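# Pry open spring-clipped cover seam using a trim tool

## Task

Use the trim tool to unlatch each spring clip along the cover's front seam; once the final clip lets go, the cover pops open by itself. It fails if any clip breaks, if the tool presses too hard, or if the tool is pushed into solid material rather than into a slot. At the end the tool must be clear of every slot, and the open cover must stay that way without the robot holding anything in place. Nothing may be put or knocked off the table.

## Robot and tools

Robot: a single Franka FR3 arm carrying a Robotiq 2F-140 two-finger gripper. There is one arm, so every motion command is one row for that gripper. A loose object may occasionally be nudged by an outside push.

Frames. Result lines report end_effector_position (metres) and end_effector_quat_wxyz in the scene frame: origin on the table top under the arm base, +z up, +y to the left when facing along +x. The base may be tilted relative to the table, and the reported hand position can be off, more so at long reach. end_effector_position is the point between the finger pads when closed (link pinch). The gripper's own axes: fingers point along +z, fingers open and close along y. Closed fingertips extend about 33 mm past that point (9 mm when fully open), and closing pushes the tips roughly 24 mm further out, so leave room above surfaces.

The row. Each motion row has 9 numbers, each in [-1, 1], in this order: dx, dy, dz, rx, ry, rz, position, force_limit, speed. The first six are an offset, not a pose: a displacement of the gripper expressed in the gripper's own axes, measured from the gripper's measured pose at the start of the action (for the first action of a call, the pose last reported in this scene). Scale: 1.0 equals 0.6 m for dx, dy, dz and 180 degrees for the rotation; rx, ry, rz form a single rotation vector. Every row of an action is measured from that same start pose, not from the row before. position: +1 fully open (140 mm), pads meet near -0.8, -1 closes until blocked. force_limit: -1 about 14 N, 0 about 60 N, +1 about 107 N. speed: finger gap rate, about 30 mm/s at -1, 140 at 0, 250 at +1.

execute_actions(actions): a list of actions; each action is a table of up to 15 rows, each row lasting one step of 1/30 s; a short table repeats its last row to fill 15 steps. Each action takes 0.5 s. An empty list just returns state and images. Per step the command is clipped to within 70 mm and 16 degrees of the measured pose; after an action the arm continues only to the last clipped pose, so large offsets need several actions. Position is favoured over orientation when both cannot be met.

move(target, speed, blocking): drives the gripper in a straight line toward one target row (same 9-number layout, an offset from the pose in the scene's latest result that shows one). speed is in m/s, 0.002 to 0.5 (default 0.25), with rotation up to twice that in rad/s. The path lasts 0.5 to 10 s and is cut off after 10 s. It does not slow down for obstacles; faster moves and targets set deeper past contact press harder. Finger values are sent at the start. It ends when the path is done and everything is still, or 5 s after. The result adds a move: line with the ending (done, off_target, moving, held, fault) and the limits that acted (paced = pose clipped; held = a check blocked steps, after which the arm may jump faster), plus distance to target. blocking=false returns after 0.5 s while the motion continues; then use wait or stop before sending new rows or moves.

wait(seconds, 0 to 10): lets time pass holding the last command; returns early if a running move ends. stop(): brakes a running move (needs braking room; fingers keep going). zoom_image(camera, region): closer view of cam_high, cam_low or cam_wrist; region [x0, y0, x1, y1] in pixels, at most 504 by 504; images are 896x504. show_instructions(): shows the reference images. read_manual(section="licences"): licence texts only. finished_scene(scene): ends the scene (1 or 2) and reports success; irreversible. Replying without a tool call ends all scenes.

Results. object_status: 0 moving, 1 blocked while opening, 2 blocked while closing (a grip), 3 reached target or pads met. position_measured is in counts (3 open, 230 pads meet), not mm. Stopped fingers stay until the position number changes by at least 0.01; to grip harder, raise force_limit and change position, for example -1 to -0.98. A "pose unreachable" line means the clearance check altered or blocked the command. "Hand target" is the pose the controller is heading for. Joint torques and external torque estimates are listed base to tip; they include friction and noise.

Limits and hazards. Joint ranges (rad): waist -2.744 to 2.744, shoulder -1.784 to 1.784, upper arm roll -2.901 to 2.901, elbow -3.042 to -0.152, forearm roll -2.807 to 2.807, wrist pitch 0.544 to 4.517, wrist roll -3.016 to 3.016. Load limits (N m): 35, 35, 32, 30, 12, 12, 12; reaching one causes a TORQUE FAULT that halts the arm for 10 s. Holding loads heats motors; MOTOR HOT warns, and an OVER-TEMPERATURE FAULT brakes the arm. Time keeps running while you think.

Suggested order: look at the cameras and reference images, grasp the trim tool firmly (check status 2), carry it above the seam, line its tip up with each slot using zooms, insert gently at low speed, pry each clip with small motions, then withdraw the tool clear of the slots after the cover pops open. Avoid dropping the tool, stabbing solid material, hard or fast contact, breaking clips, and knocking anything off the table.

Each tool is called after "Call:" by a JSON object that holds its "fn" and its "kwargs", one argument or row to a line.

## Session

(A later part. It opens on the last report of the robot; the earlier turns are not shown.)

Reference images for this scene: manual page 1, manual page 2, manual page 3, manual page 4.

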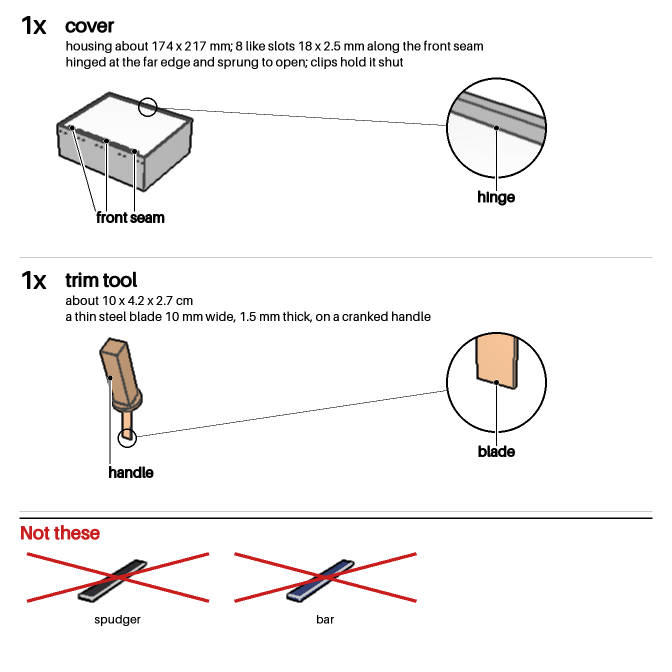

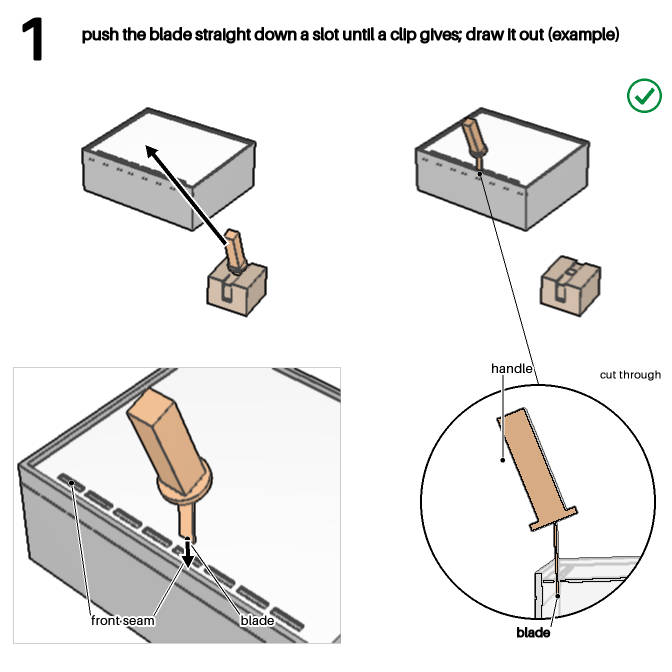

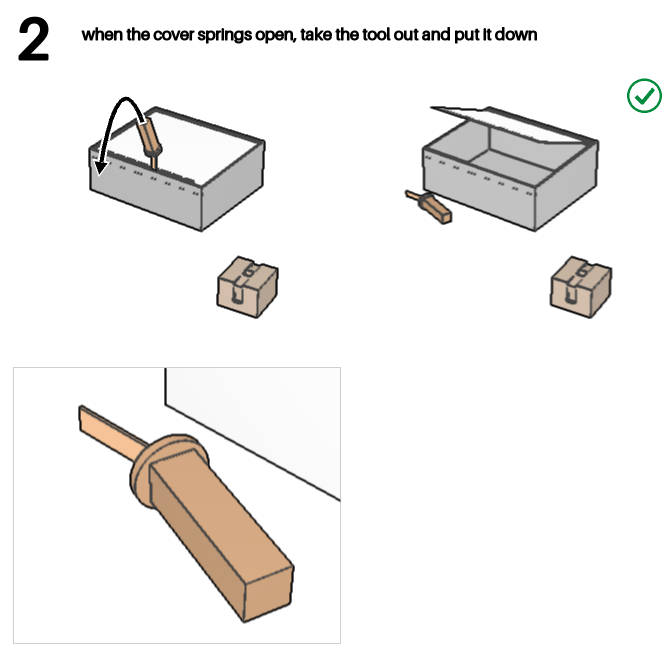

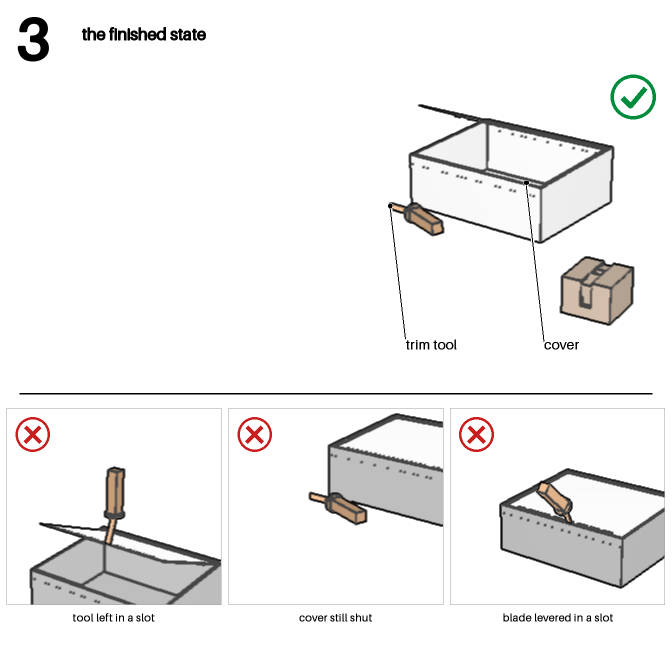

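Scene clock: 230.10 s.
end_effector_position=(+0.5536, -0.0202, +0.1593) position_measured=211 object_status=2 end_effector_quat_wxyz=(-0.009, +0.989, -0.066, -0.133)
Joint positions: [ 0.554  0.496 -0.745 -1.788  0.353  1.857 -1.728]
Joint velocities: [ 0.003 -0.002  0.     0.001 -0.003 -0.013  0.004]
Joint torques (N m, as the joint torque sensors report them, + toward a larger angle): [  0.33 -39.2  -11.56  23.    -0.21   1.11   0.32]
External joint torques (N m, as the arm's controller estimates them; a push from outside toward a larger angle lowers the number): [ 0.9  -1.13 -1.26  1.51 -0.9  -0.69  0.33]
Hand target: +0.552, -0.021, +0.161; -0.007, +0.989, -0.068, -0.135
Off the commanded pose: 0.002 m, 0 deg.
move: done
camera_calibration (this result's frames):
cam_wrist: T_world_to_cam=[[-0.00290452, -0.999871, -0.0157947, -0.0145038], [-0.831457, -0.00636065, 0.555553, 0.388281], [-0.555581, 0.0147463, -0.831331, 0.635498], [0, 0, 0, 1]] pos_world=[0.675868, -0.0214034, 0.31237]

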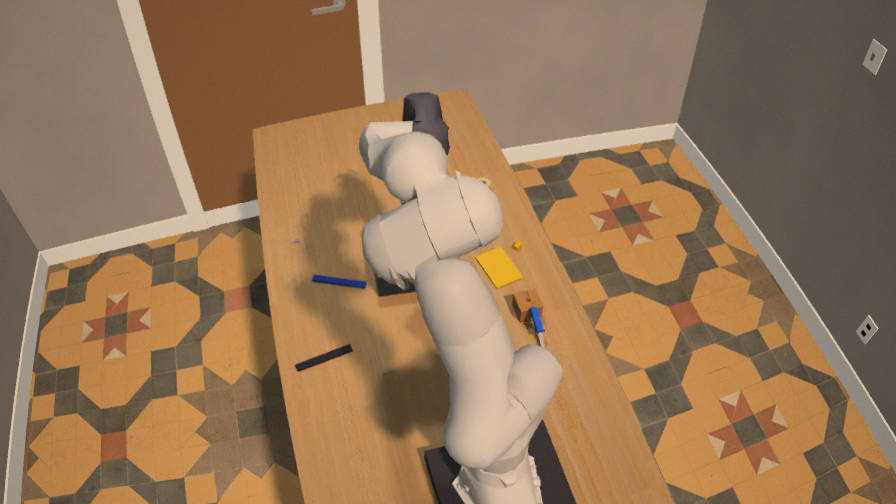

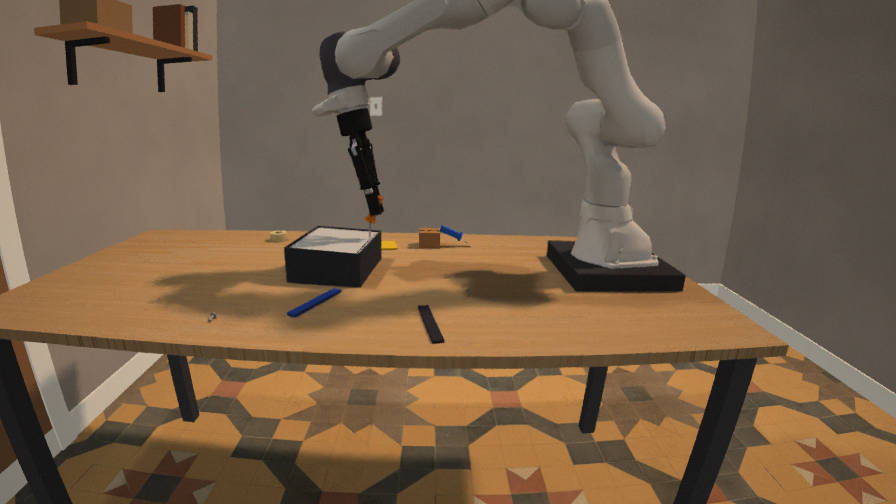

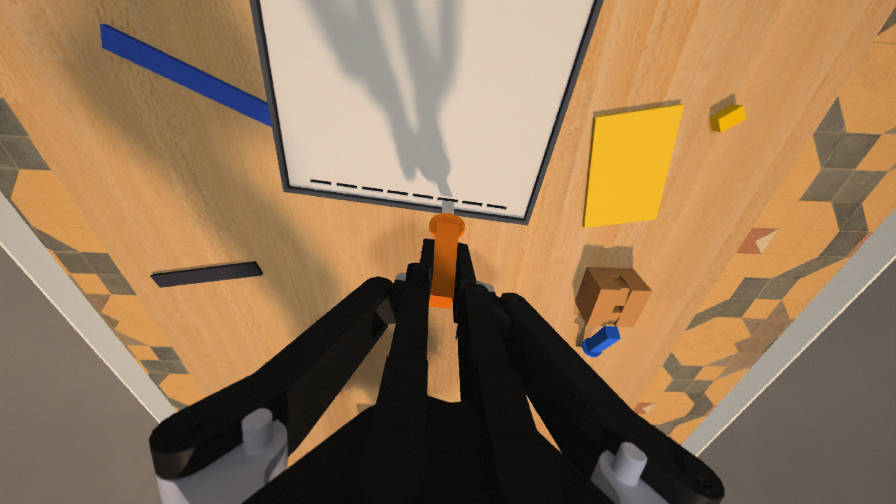

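Call:
{"fn": "move", "kwargs": {
  "target": [0.0025,0.041,-0.001,-0.001,0.0015,-0.003,-1,0.6,-0.6],
  "speed": 0.045
}}

Call:
{"fn": "zoom_image", "kwargs": {
  "camera": "cam_wrist",
  "region": [425, 185, 475, 220]
}}

Scene clock: 233.80 s.
end_effector_position=(+0.5514, -0.0417, +0.1588) position_measured=211 object_status=2 end_effector_quat_wxyz=(-0.009, +0.989, -0.066, -0.133)
Joint positions: [ 0.524  0.496 -0.749 -1.792  0.346  1.861 -1.759]
Joint velocities: [ 0.002 -0.001  0.     0.     0.     0.002 -0.022]
Joint torques (N m, as the joint torque sensors report them, + toward a larger angle): [ -1.72 -38.99 -11.05  21.61  -0.21   2.27  -0.28]
External joint torques (N m, as the arm's controller estimates them; a push from outside toward a larger angle lowers the number): [-1.32 -1.1  -0.82  0.16 -0.89  0.48 -0.28]
Hand target: +0.552, -0.045, +0.160; -0.008, +0.990, -0.061, -0.131
Off the commanded pose: 0.003 m, 1 deg.
move: done
camera_calibration (this result's frames):
cam_wrist: T_world_to_cam=[[-0.00458578, -0.999862, -0.0159641, -0.0351033], [-0.831685, -0.00505045, 0.555225, 0.386841], [-0.555229, 0.0158232, -0.831547, 0.634032], [0, 0, 0, 1]] pos_world=[0.673602, -0.0431772, 0.311882]

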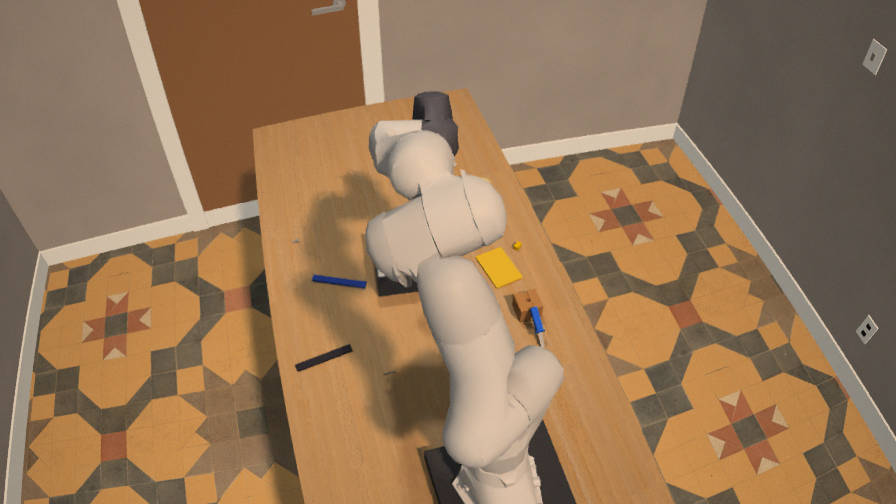

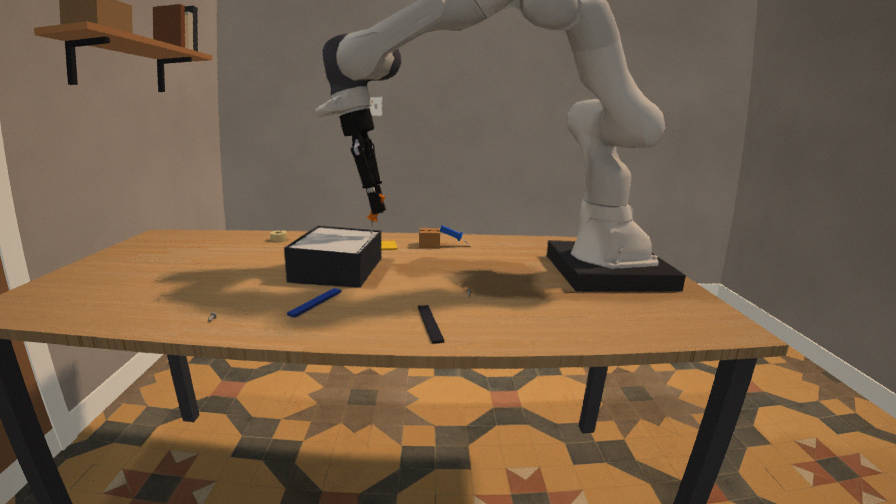

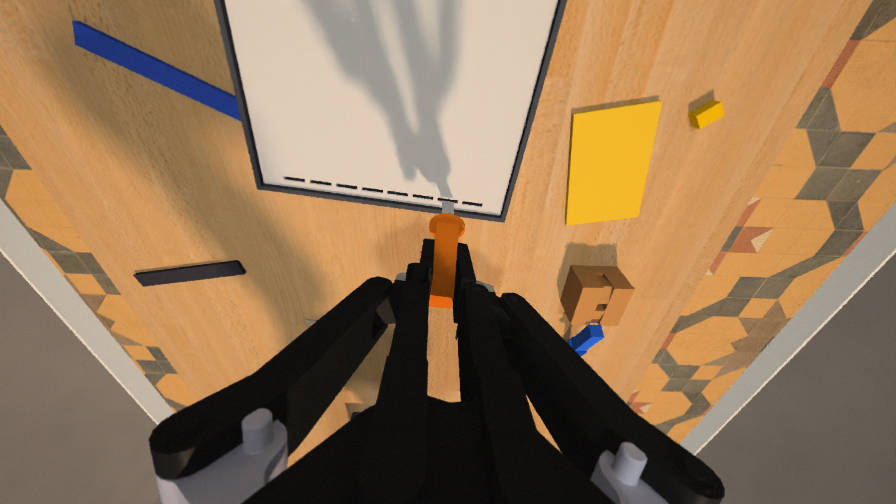

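Region (425, 185, 475, 220) of cam_wrist's 896x504 image, scaled by 10.080, with more detail than that image has; it fills the top 353 rows of this view, and the rest is white.

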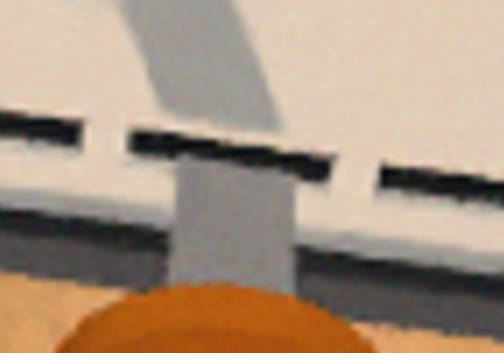

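Call:
{"fn": "execute_actions", "kwargs": {
  "actions": [
    [[0.0006,-0.001,0.002,0.0003,0.0002,0.0005,-1,0.6,-0.6],[0.0011,-0.002,0.0035,0.0006,0.0003,0.001,-1,0.6,-0.6],[0.0016,-0.0025,0.005,0.0009,0.0004,0.0015,-1,0.6,-0.6],[0.0021,-0.003,0.0072,0.0012,0.0005,0.0015,-1,0.6,-0.6]]
  ]
}}

Call:
{"fn": "zoom_image", "kwargs": {
  "camera": "cam_wrist",
  "region": [425, 185, 475, 220]
}}

Scene clock: 236.90 s.
end_effector_position=(+0.5509, -0.0417, +0.1561) position_measured=211 object_status=2 end_effector_quat_wxyz=(-0.010, +0.989, -0.066, -0.133)
Joint positions: [ 0.524  0.499 -0.749 -1.796  0.351  1.866 -1.763]
Joint velocities: [ 0.001 -0.001 -0.001 -0.001  0.001  0.003  0.001]
Joint torques (N m, as the joint torque sensors report them, + toward a larger angle): [  0.   -36.56  -9.41  21.69   1.89   2.26   0.39]
External joint torques (N m, as the arm's controller estimates them; a push from outside toward a larger angle lowers the number): [0.48 1.28 0.92 0.34 1.22 0.48 0.39]
Hand target: +0.552, -0.040, +0.154; -0.011, +0.989, -0.069, -0.132
Off the commanded pose: 0.003 m, 0 deg.
camera_calibration (this result's frames):
cam_wrist: T_world_to_cam=[[-0.00386074, -0.999831, -0.017979, -0.035244], [-0.831695, -0.00677195, 0.555192, 0.387892], [-0.555219, 0.0170965, -0.831528, 0.631511], [0, 0, 0, 1]] pos_world=[0.673099, -0.0434078, 0.309131]

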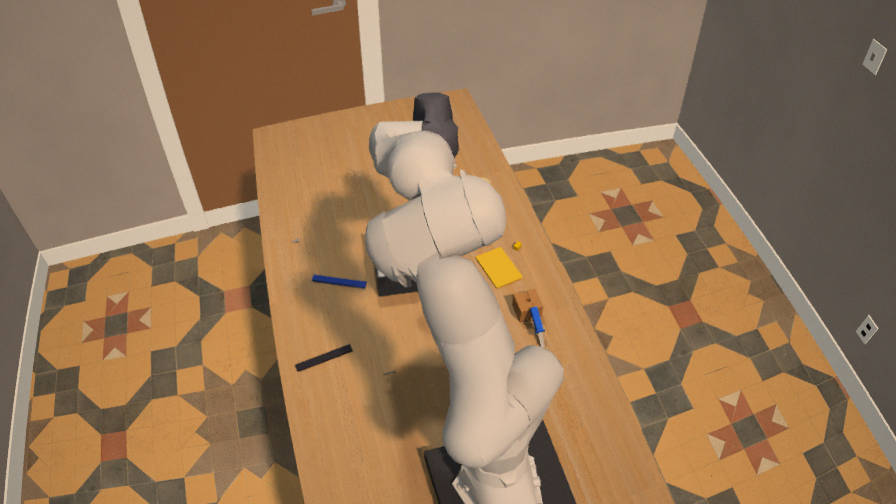

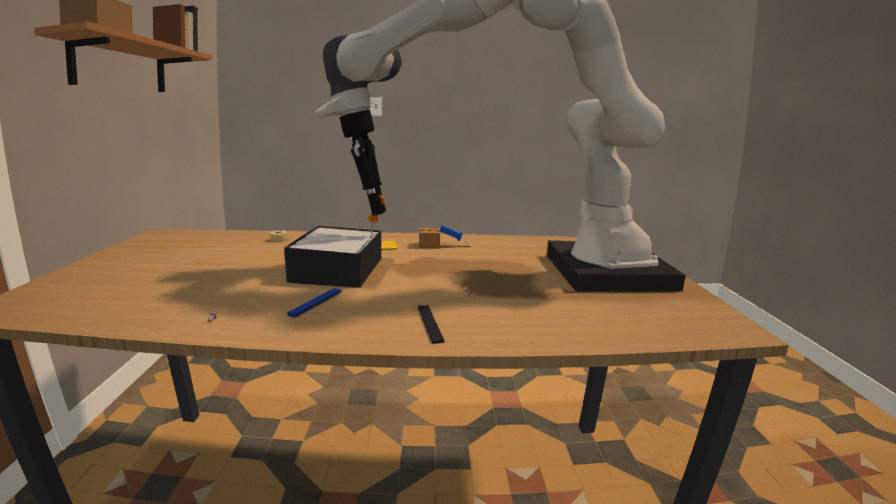

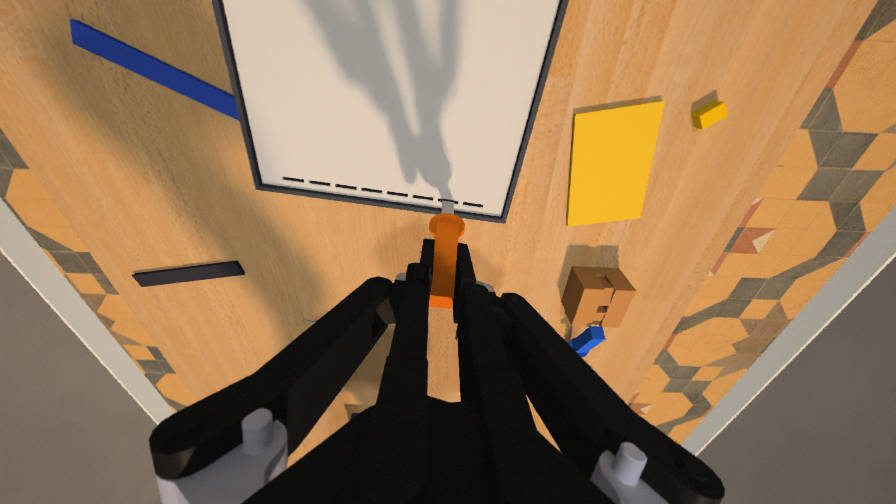

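Region (425, 185, 475, 220) of cam_wrist's 896x504 image, scaled by 10.080, with more detail than that image has; it fills the top 353 rows of this view, and the rest is white.

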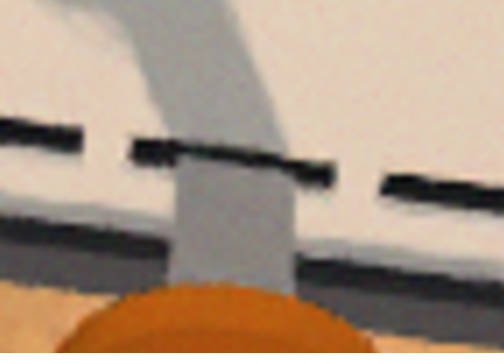

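Call:
{"fn": "execute_actions", "kwargs": {
  "actions": [
    [[0.0015,-0.002,0.0035,0.0008,0.0006,0,-1,0.6,-0.6],[0.0018,-0.0022,0.0042,0.0009,0.0007,0,-1,0.6,-0.6],[0.002,-0.0025,0.005,0.001,0.0008,0,-1,0.6,-0.6],[0.0022,-0.0025,0.0056,0.001,0.0008,0,-1,0.6,-0.6],[0.0024,-0.0025,0.0063,0.001,0.0008,0,-1,0.6,-0.6],[0.0026,-0.0025,0.007,0.001,0.0008,0,-1,0.6,-0.6]]
  ]
}}

Scene clock: 239.50 s.
end_effector_position=(+0.5508, -0.0413, +0.1535) position_measured=211 object_status=2 end_effector_quat_wxyz=(-0.010, +0.989, -0.067, -0.133)
Joint positions: [ 0.524  0.501 -0.747 -1.8    0.353  1.873 -1.763]
Joint velocities: [-0.001  0.001  0.     0.001 -0.     0.004 -0.001]
Joint torques (N m, as the joint torque sensors report them, + toward a larger angle): [ -1.52 -36.39  -9.09  21.52   1.85   2.3   -0.04]
External joint torques (N m, as the arm's controller estimates them; a push from outside toward a larger angle lowers the number): [-0.9   1.56  1.39  0.19  1.18  0.5  -0.03]
Hand target: +0.552, -0.040, +0.152; -0.011, +0.989, -0.066, -0.132
Off the commanded pose: 0.002 m, 0 deg.
camera_calibration (this result's frames):
cam_wrist: T_world_to_cam=[[-0.00542251, -0.999825, -0.0179216, -0.0340785], [-0.832208, -0.00542467, 0.554437, 0.389676], [-0.554437, 0.0179209, -0.832033, 0.628987], [0, 0, 0, 1]] pos_world=[0.672841, -0.0432306, 0.306676]

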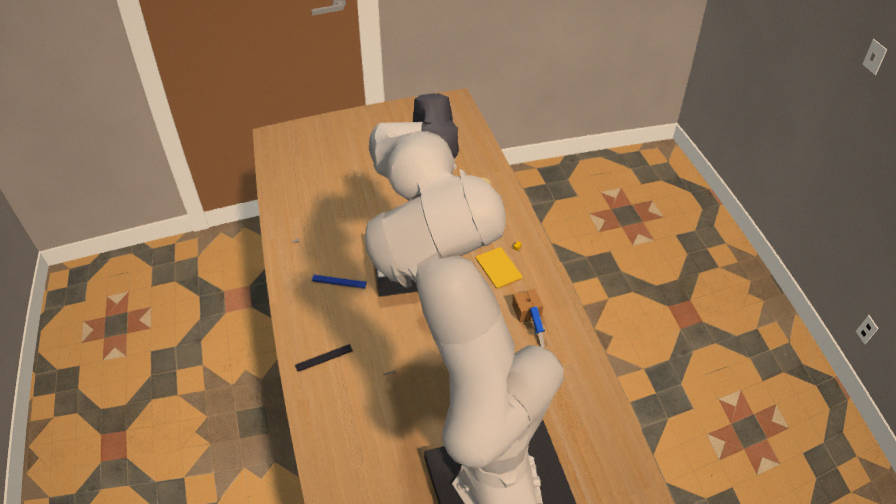

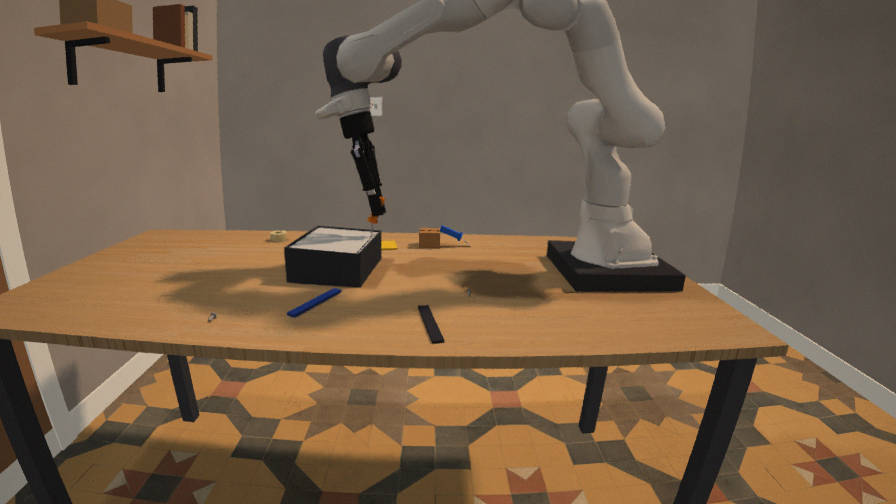

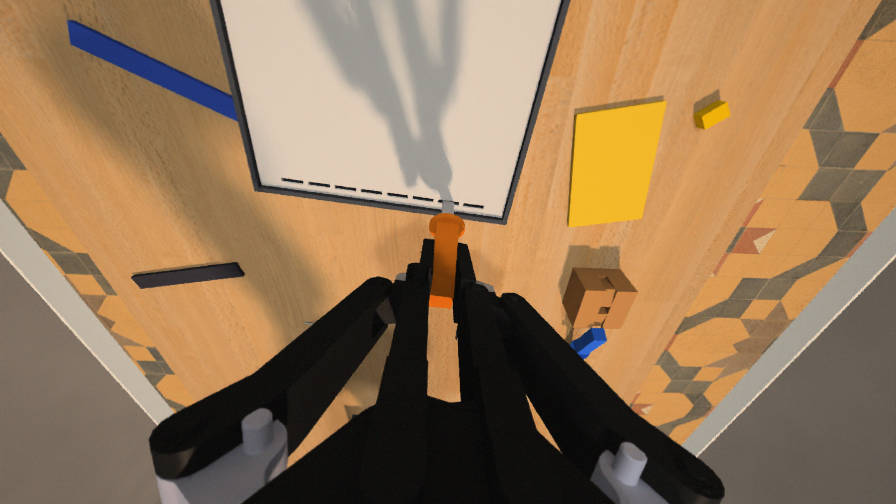

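Call:
{"fn": "execute_actions", "kwargs": {
  "actions": [
    [[0.0014,-0.002,0.004,0.0008,0.0004,0,-1,0.6,-0.6],[0.0017,-0.002,0.005,0.0009,0.0005,0,-1,0.6,-0.6],[0.002,-0.002,0.006,0.001,0.0006,0,-1,0.6,-0.6],[0.0024,-0.002,0.007,0.001,0.0006,0,-1,0.6,-0.6],[0.0027,-0.0018,0.008,0.001,0.0007,0,-1,0.6,-0.6],[0.003,-0.0018,0.009,0.001,0.0007,0,-1,0.6,-0.6],[0.0033,-0.0016,0.010,0.001,0.0007,0,-1,0.6,-0.6],[0.0036,-0.0016,0.011,0.001,0.0007,0,-1,0.6,-0.6],[0.0039,-0.0015,0.012,0.001,0.0007,0,-1,0.6,-0.6],[0.0042,-0.0015,0.013,0.001,0.0007,0,-1,0.6,-0.6],[0.0045,-0.0015,0.014,0.001,0.0007,0,-1,0.6,-0.6],[0.0047,-0.0015,0.0147,0.001,0.0007,0,-1,0.6,-0.6]]
  ]
}}

Scene clock: 242.87 s.
end_effector_position=(+0.5506, -0.0411, +0.1479) position_measured=211 object_status=2 end_effector_quat_wxyz=(-0.010, +0.989, -0.068, -0.132)
Joint positions: [ 0.522  0.508 -0.744 -1.806  0.36   1.884 -1.763]
Joint velocities: [-0.003 -0.001  0.002 -0.002  0.006  0.    -0.001]
Joint torques (N m, as the joint torque sensors report them, + toward a larger angle): [ -2.09 -34.91  -8.36  20.71   2.04   2.96  -0.13]
External joint torques (N m, as the arm's controller estimates them; a push from outside toward a larger angle lowers the number): [-1.62  3.1   2.06 -0.48  1.36  1.17 -0.13]
Hand target: +0.551, -0.041, +0.144; -0.012, +0.989, -0.067, -0.131
Off the commanded pose: 0.004 m, 0 deg.
camera_calibration (this result's frames):
cam_wrist: T_world_to_cam=[[-0.00897664, -0.999797, -0.0180452, -0.0319092], [-0.83235, -0.00253026, 0.554245, 0.392786], [-0.554178, 0.0199952, -0.832158, 0.624194], [0, 0, 0, 1]] pos_world=[0.672563, -0.0433897, 0.301153]

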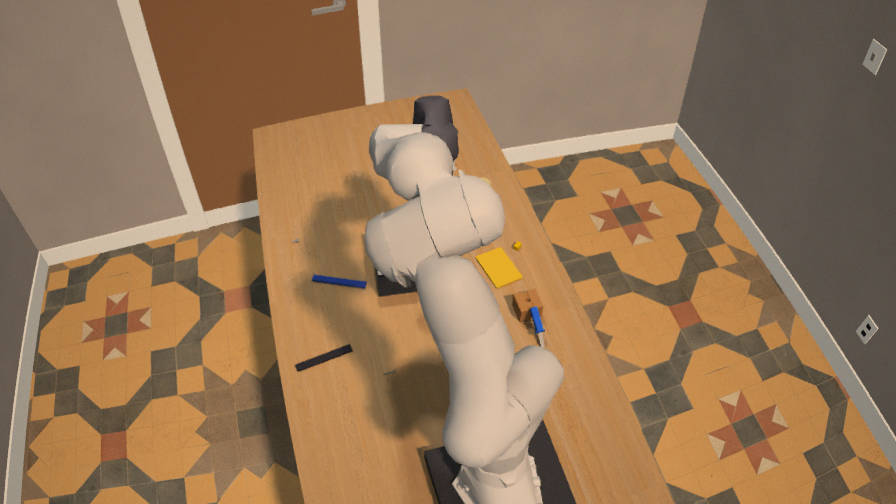

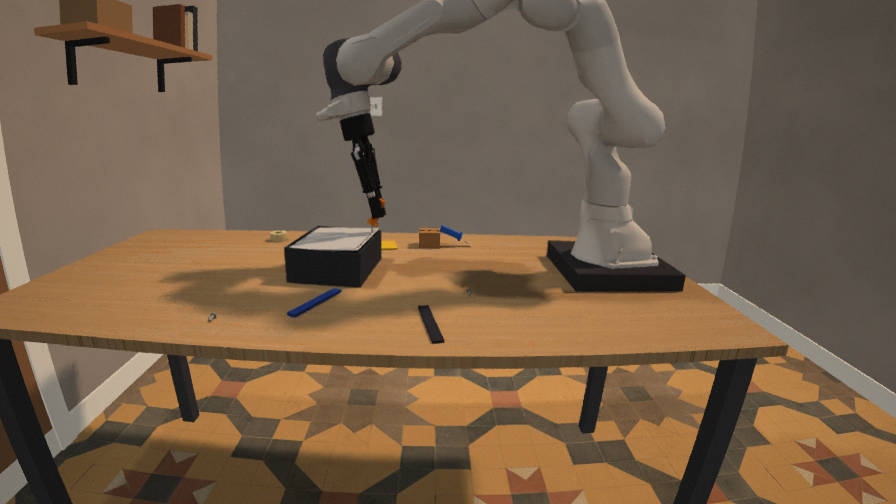

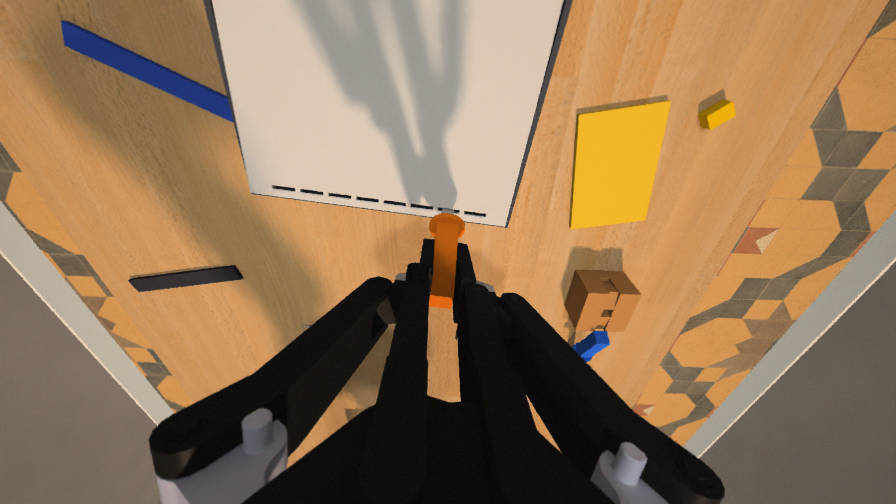

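The cover is already rising. Withdraw.

Call:
{"fn": "move", "kwargs": {
  "target": [-0.045,0,-0.185,0,0,0,-1,0.6,-0.6],
  "speed": 0.08
}}

Scene clock: 246.53 s.
end_effector_position=(+0.5549, -0.0389, +0.2604) position_measured=211 object_status=2 end_effector_quat_wxyz=(-0.014, +0.989, -0.064, -0.131)
Joint positions: [ 0.543  0.399 -0.795 -1.65   0.28   1.65  -1.718]
Joint velocities: [ 0.     0.001  0.001  0.001 -0.001 -0.011  0.006]
Joint torques (N m, as the joint torque sensors report them, + toward a larger angle): [  0.5  -36.46 -10.42  24.42  -0.19   1.19   0.29]
External joint torques (N m, as the arm's controller estimates them; a push from outside toward a larger angle lowers the number): [ 1.01 -0.74 -1.74  1.73 -0.96 -0.6   0.3 ]
Hand target: +0.553, -0.040, +0.262; -0.011, +0.989, -0.067, -0.133
Off the commanded pose: 0.004 m, 1 deg.
move: off_target
camera_calibration (this result's frames):
cam_wrist: T_world_to_cam=[[-0.000241347, -0.999684, -0.025147, -0.030652], [-0.834135, -0.0136689, 0.551391, 0.335338], [-0.551561, 0.0211091, -0.833868, 0.71914], [0, 0, 0, 1]] pos_world=[0.676359, -0.041239, 0.413994]

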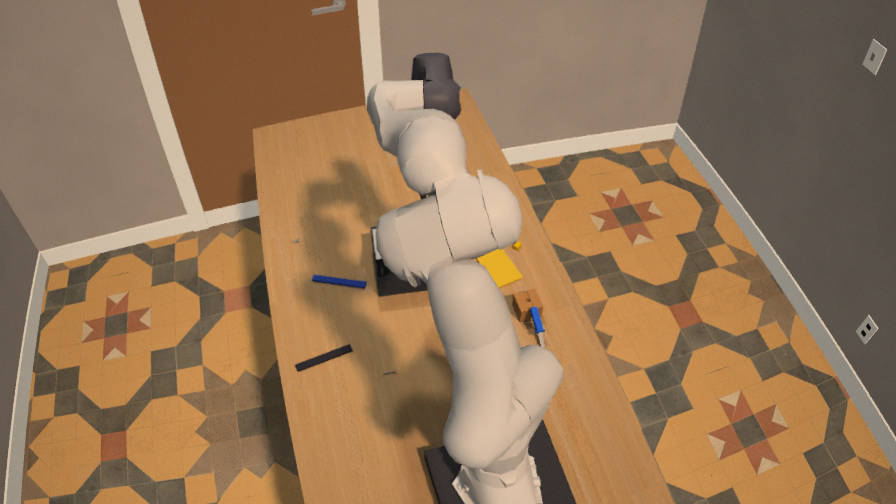

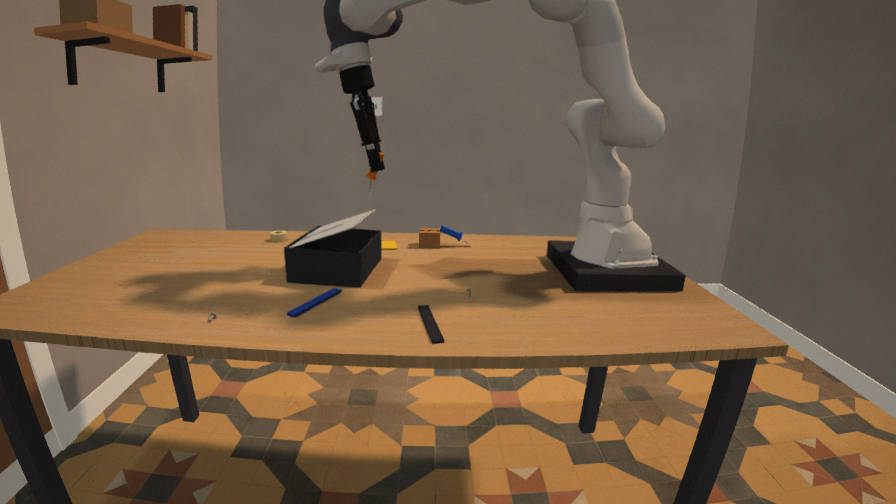

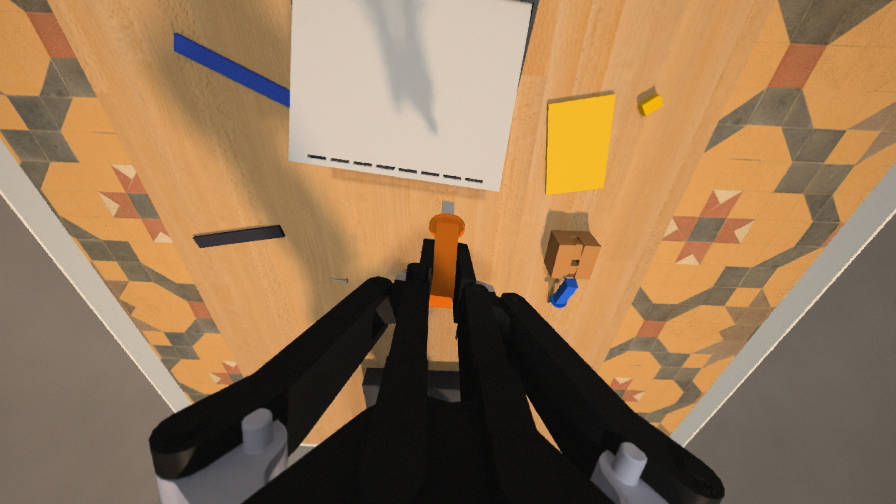

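Call:
{"fn": "move", "kwargs": {
  "target": [-0.163,0.355,0.222,-0.0113,-0.0005,-0.045,-1,0.6,-0.6],
  "speed": 0.2
}}

Call:
{"fn": "zoom_image", "kwargs": {
  "camera": "cam_wrist",
  "region": [390, 150, 510, 250]
}}

Call:
{"fn": "zoom_image", "kwargs": {
  "camera": "cam_low",
  "region": [400, 180, 480, 260]
}}

Scene clock: 257.23 s.
end_effector_position=(+0.3997, -0.2329, +0.1552) position_measured=211 object_status=2 end_effector_quat_wxyz=(-0.007, +0.991, -0.002, -0.133)
Joint positions: [ 0.379  0.197 -0.908 -2.196  0.054  2.064 -2.101]
Joint velocities: [-0.002 -0.     0.     0.001 -0.001  0.004 -0.032]
Joint torques (N m, as the joint torque sensors report them, + toward a larger angle): [ -1.15 -25.44  -4.04  21.47   0.1    2.29  -0.24]
External joint torques (N m, as the arm's controller estimates them; a push from outside toward a larger angle lowers the number): [-0.67 -1.45  0.95  0.29 -0.44  0.45 -0.23]
Hand target: +0.401, -0.234, +0.155; -0.006, +0.991, +0.006, -0.131
Off the commanded pose: 0.001 m, 1 deg.
move: done
camera_calibration (this result's frames):
cam_wrist: T_world_to_cam=[[0.123762, -0.991915, -0.0280478, -0.274644], [-0.824662, -0.118532, 0.553067, 0.232772], [-0.55192, -0.0453185, -0.832665, 0.53439], [0, 0, 0, 1]] pos_world=[0.520889, -0.220615, 0.308526]

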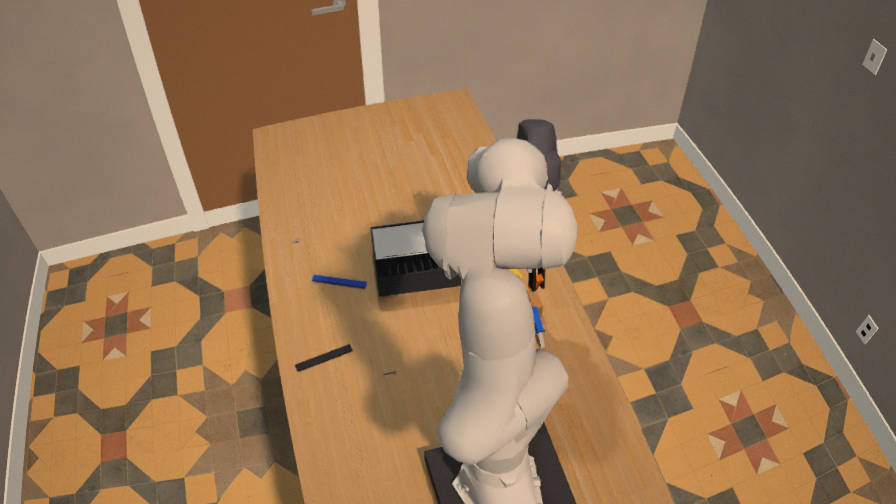

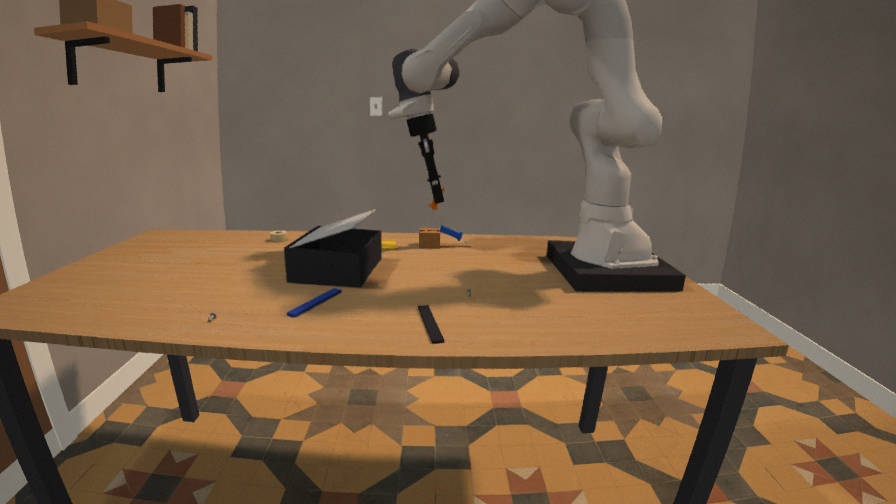

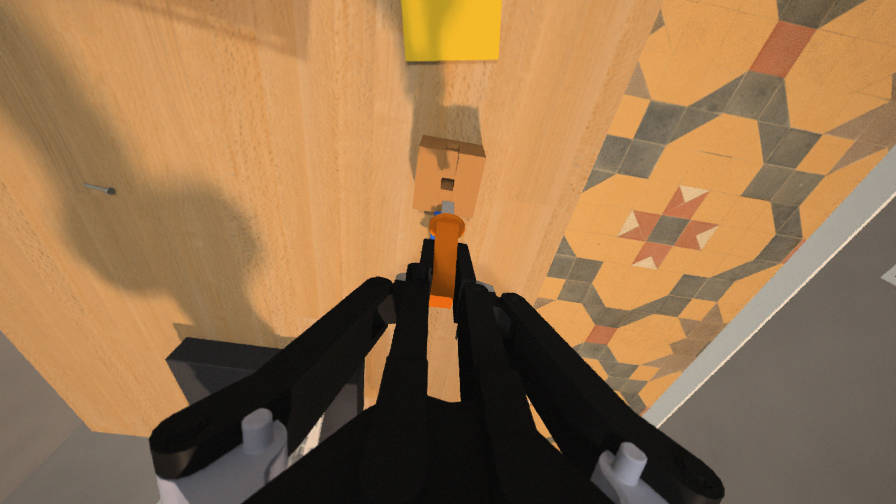

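Region (390, 150, 510, 250) of cam_wrist's 896x504 image, scaled by 4.200, with more detail than that image has.

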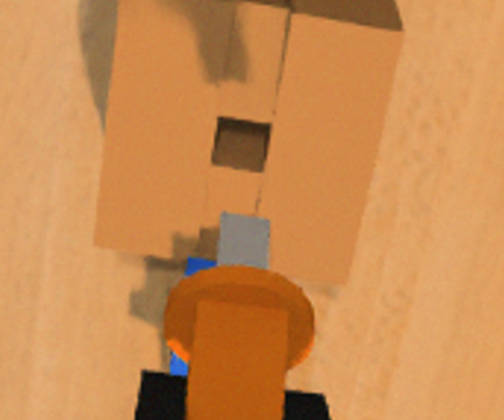

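Region (400, 180, 480, 260) of cam_low's 896x504 image, scaled by 6.300, with more detail than that image has.

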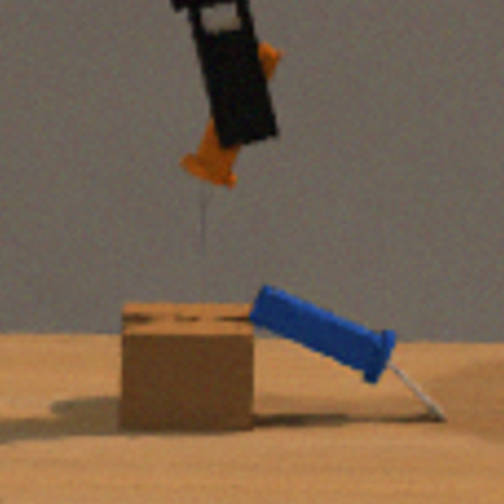

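Call:
{"fn": "move", "kwargs": {
  "target": [0.020,-0.005,0.019,0,0,-0.002,-1,0.6,-0.6],
  "speed": 0.05
}}

Call:
{"fn": "zoom_image", "kwargs": {
  "camera": "cam_wrist",
  "region": [415, 170, 485, 230]
}}

Call:
{"fn": "zoom_image", "kwargs": {
  "camera": "cam_low",
  "region": [410, 200, 460, 250]
}}

Scene clock: 264.40 s.
end_effector_position=(+0.4060, -0.2299, +0.1417) position_measured=211 object_status=2 end_effector_quat_wxyz=(-0.006, +0.991, -0.002, -0.135)
Joint positions: [ 0.368  0.249 -0.888 -2.185  0.096  2.082 -2.119]
Joint velocities: [-0.005 -0.     0.001  0.002  0.007  0.006 -0.006]
Joint torques (N m, as the joint torque sensors report them, + toward a larger angle): [ -0.81 -24.27  -4.34  22.51   1.83   2.42  -0.17]
External joint torques (N m, as the arm's controller estimates them; a push from outside toward a larger angle lowers the number): [-0.46  1.34  1.6   1.8   1.29  0.61 -0.16]
Hand target: +0.408, -0.230, +0.141; -0.007, +0.991, +0.001, -0.133
Off the commanded pose: 0.002 m, 0 deg.
move: done
camera_calibration (this result's frames):
cam_wrist: T_world_to_cam=[[0.124002, -0.991881, -0.0281968, -0.272861], [-0.821751, -0.118577, 0.557374, 0.243954], [-0.556192, -0.0459445, -0.829783, 0.527957], [0, 0, 0, 1]] pos_world=[0.52795, -0.217461, 0.294422]

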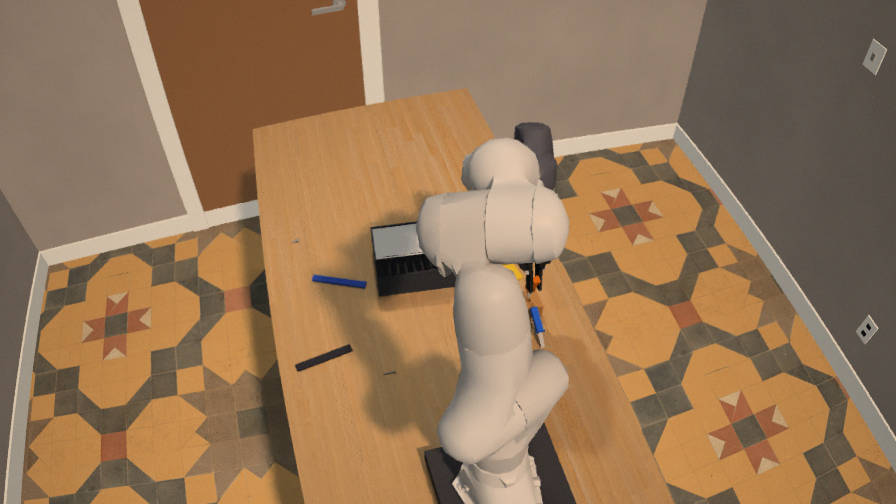

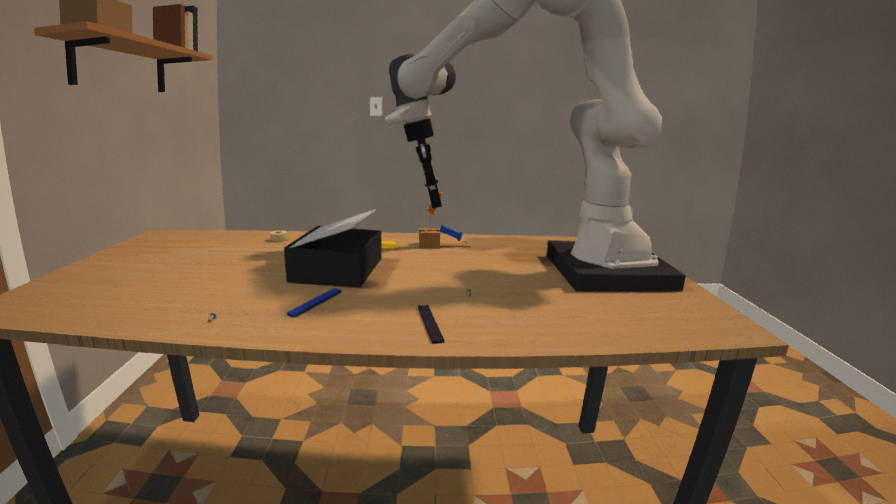

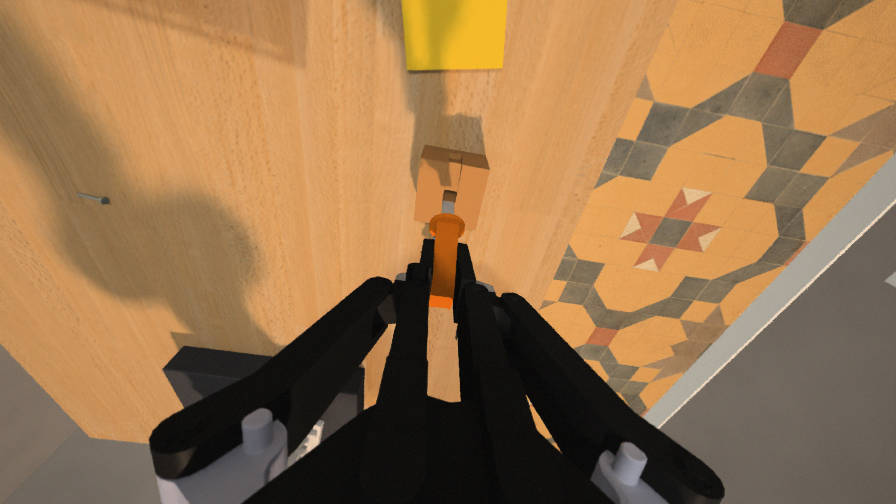

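Region (415, 170, 485, 230) of cam_wrist's 896x504 image, scaled by 7.200, with more detail than that image has; it fills the top 432 rows of this view, and the rest is white.

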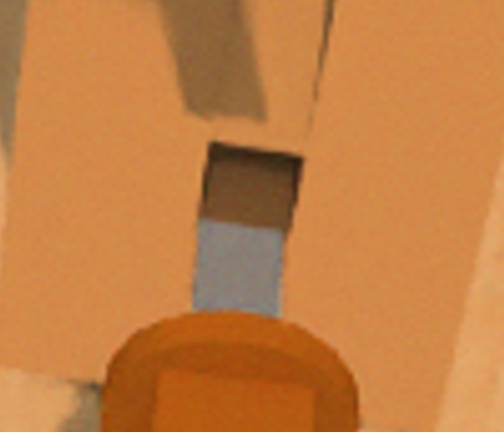

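Region (410, 200, 460, 250) of cam_low's 896x504 image, scaled by 10.080, with more detail than that image has.

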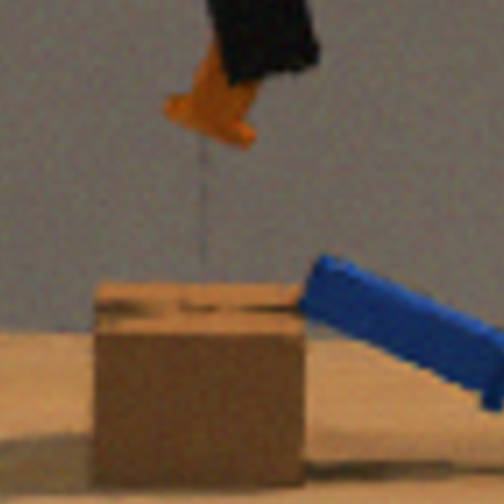

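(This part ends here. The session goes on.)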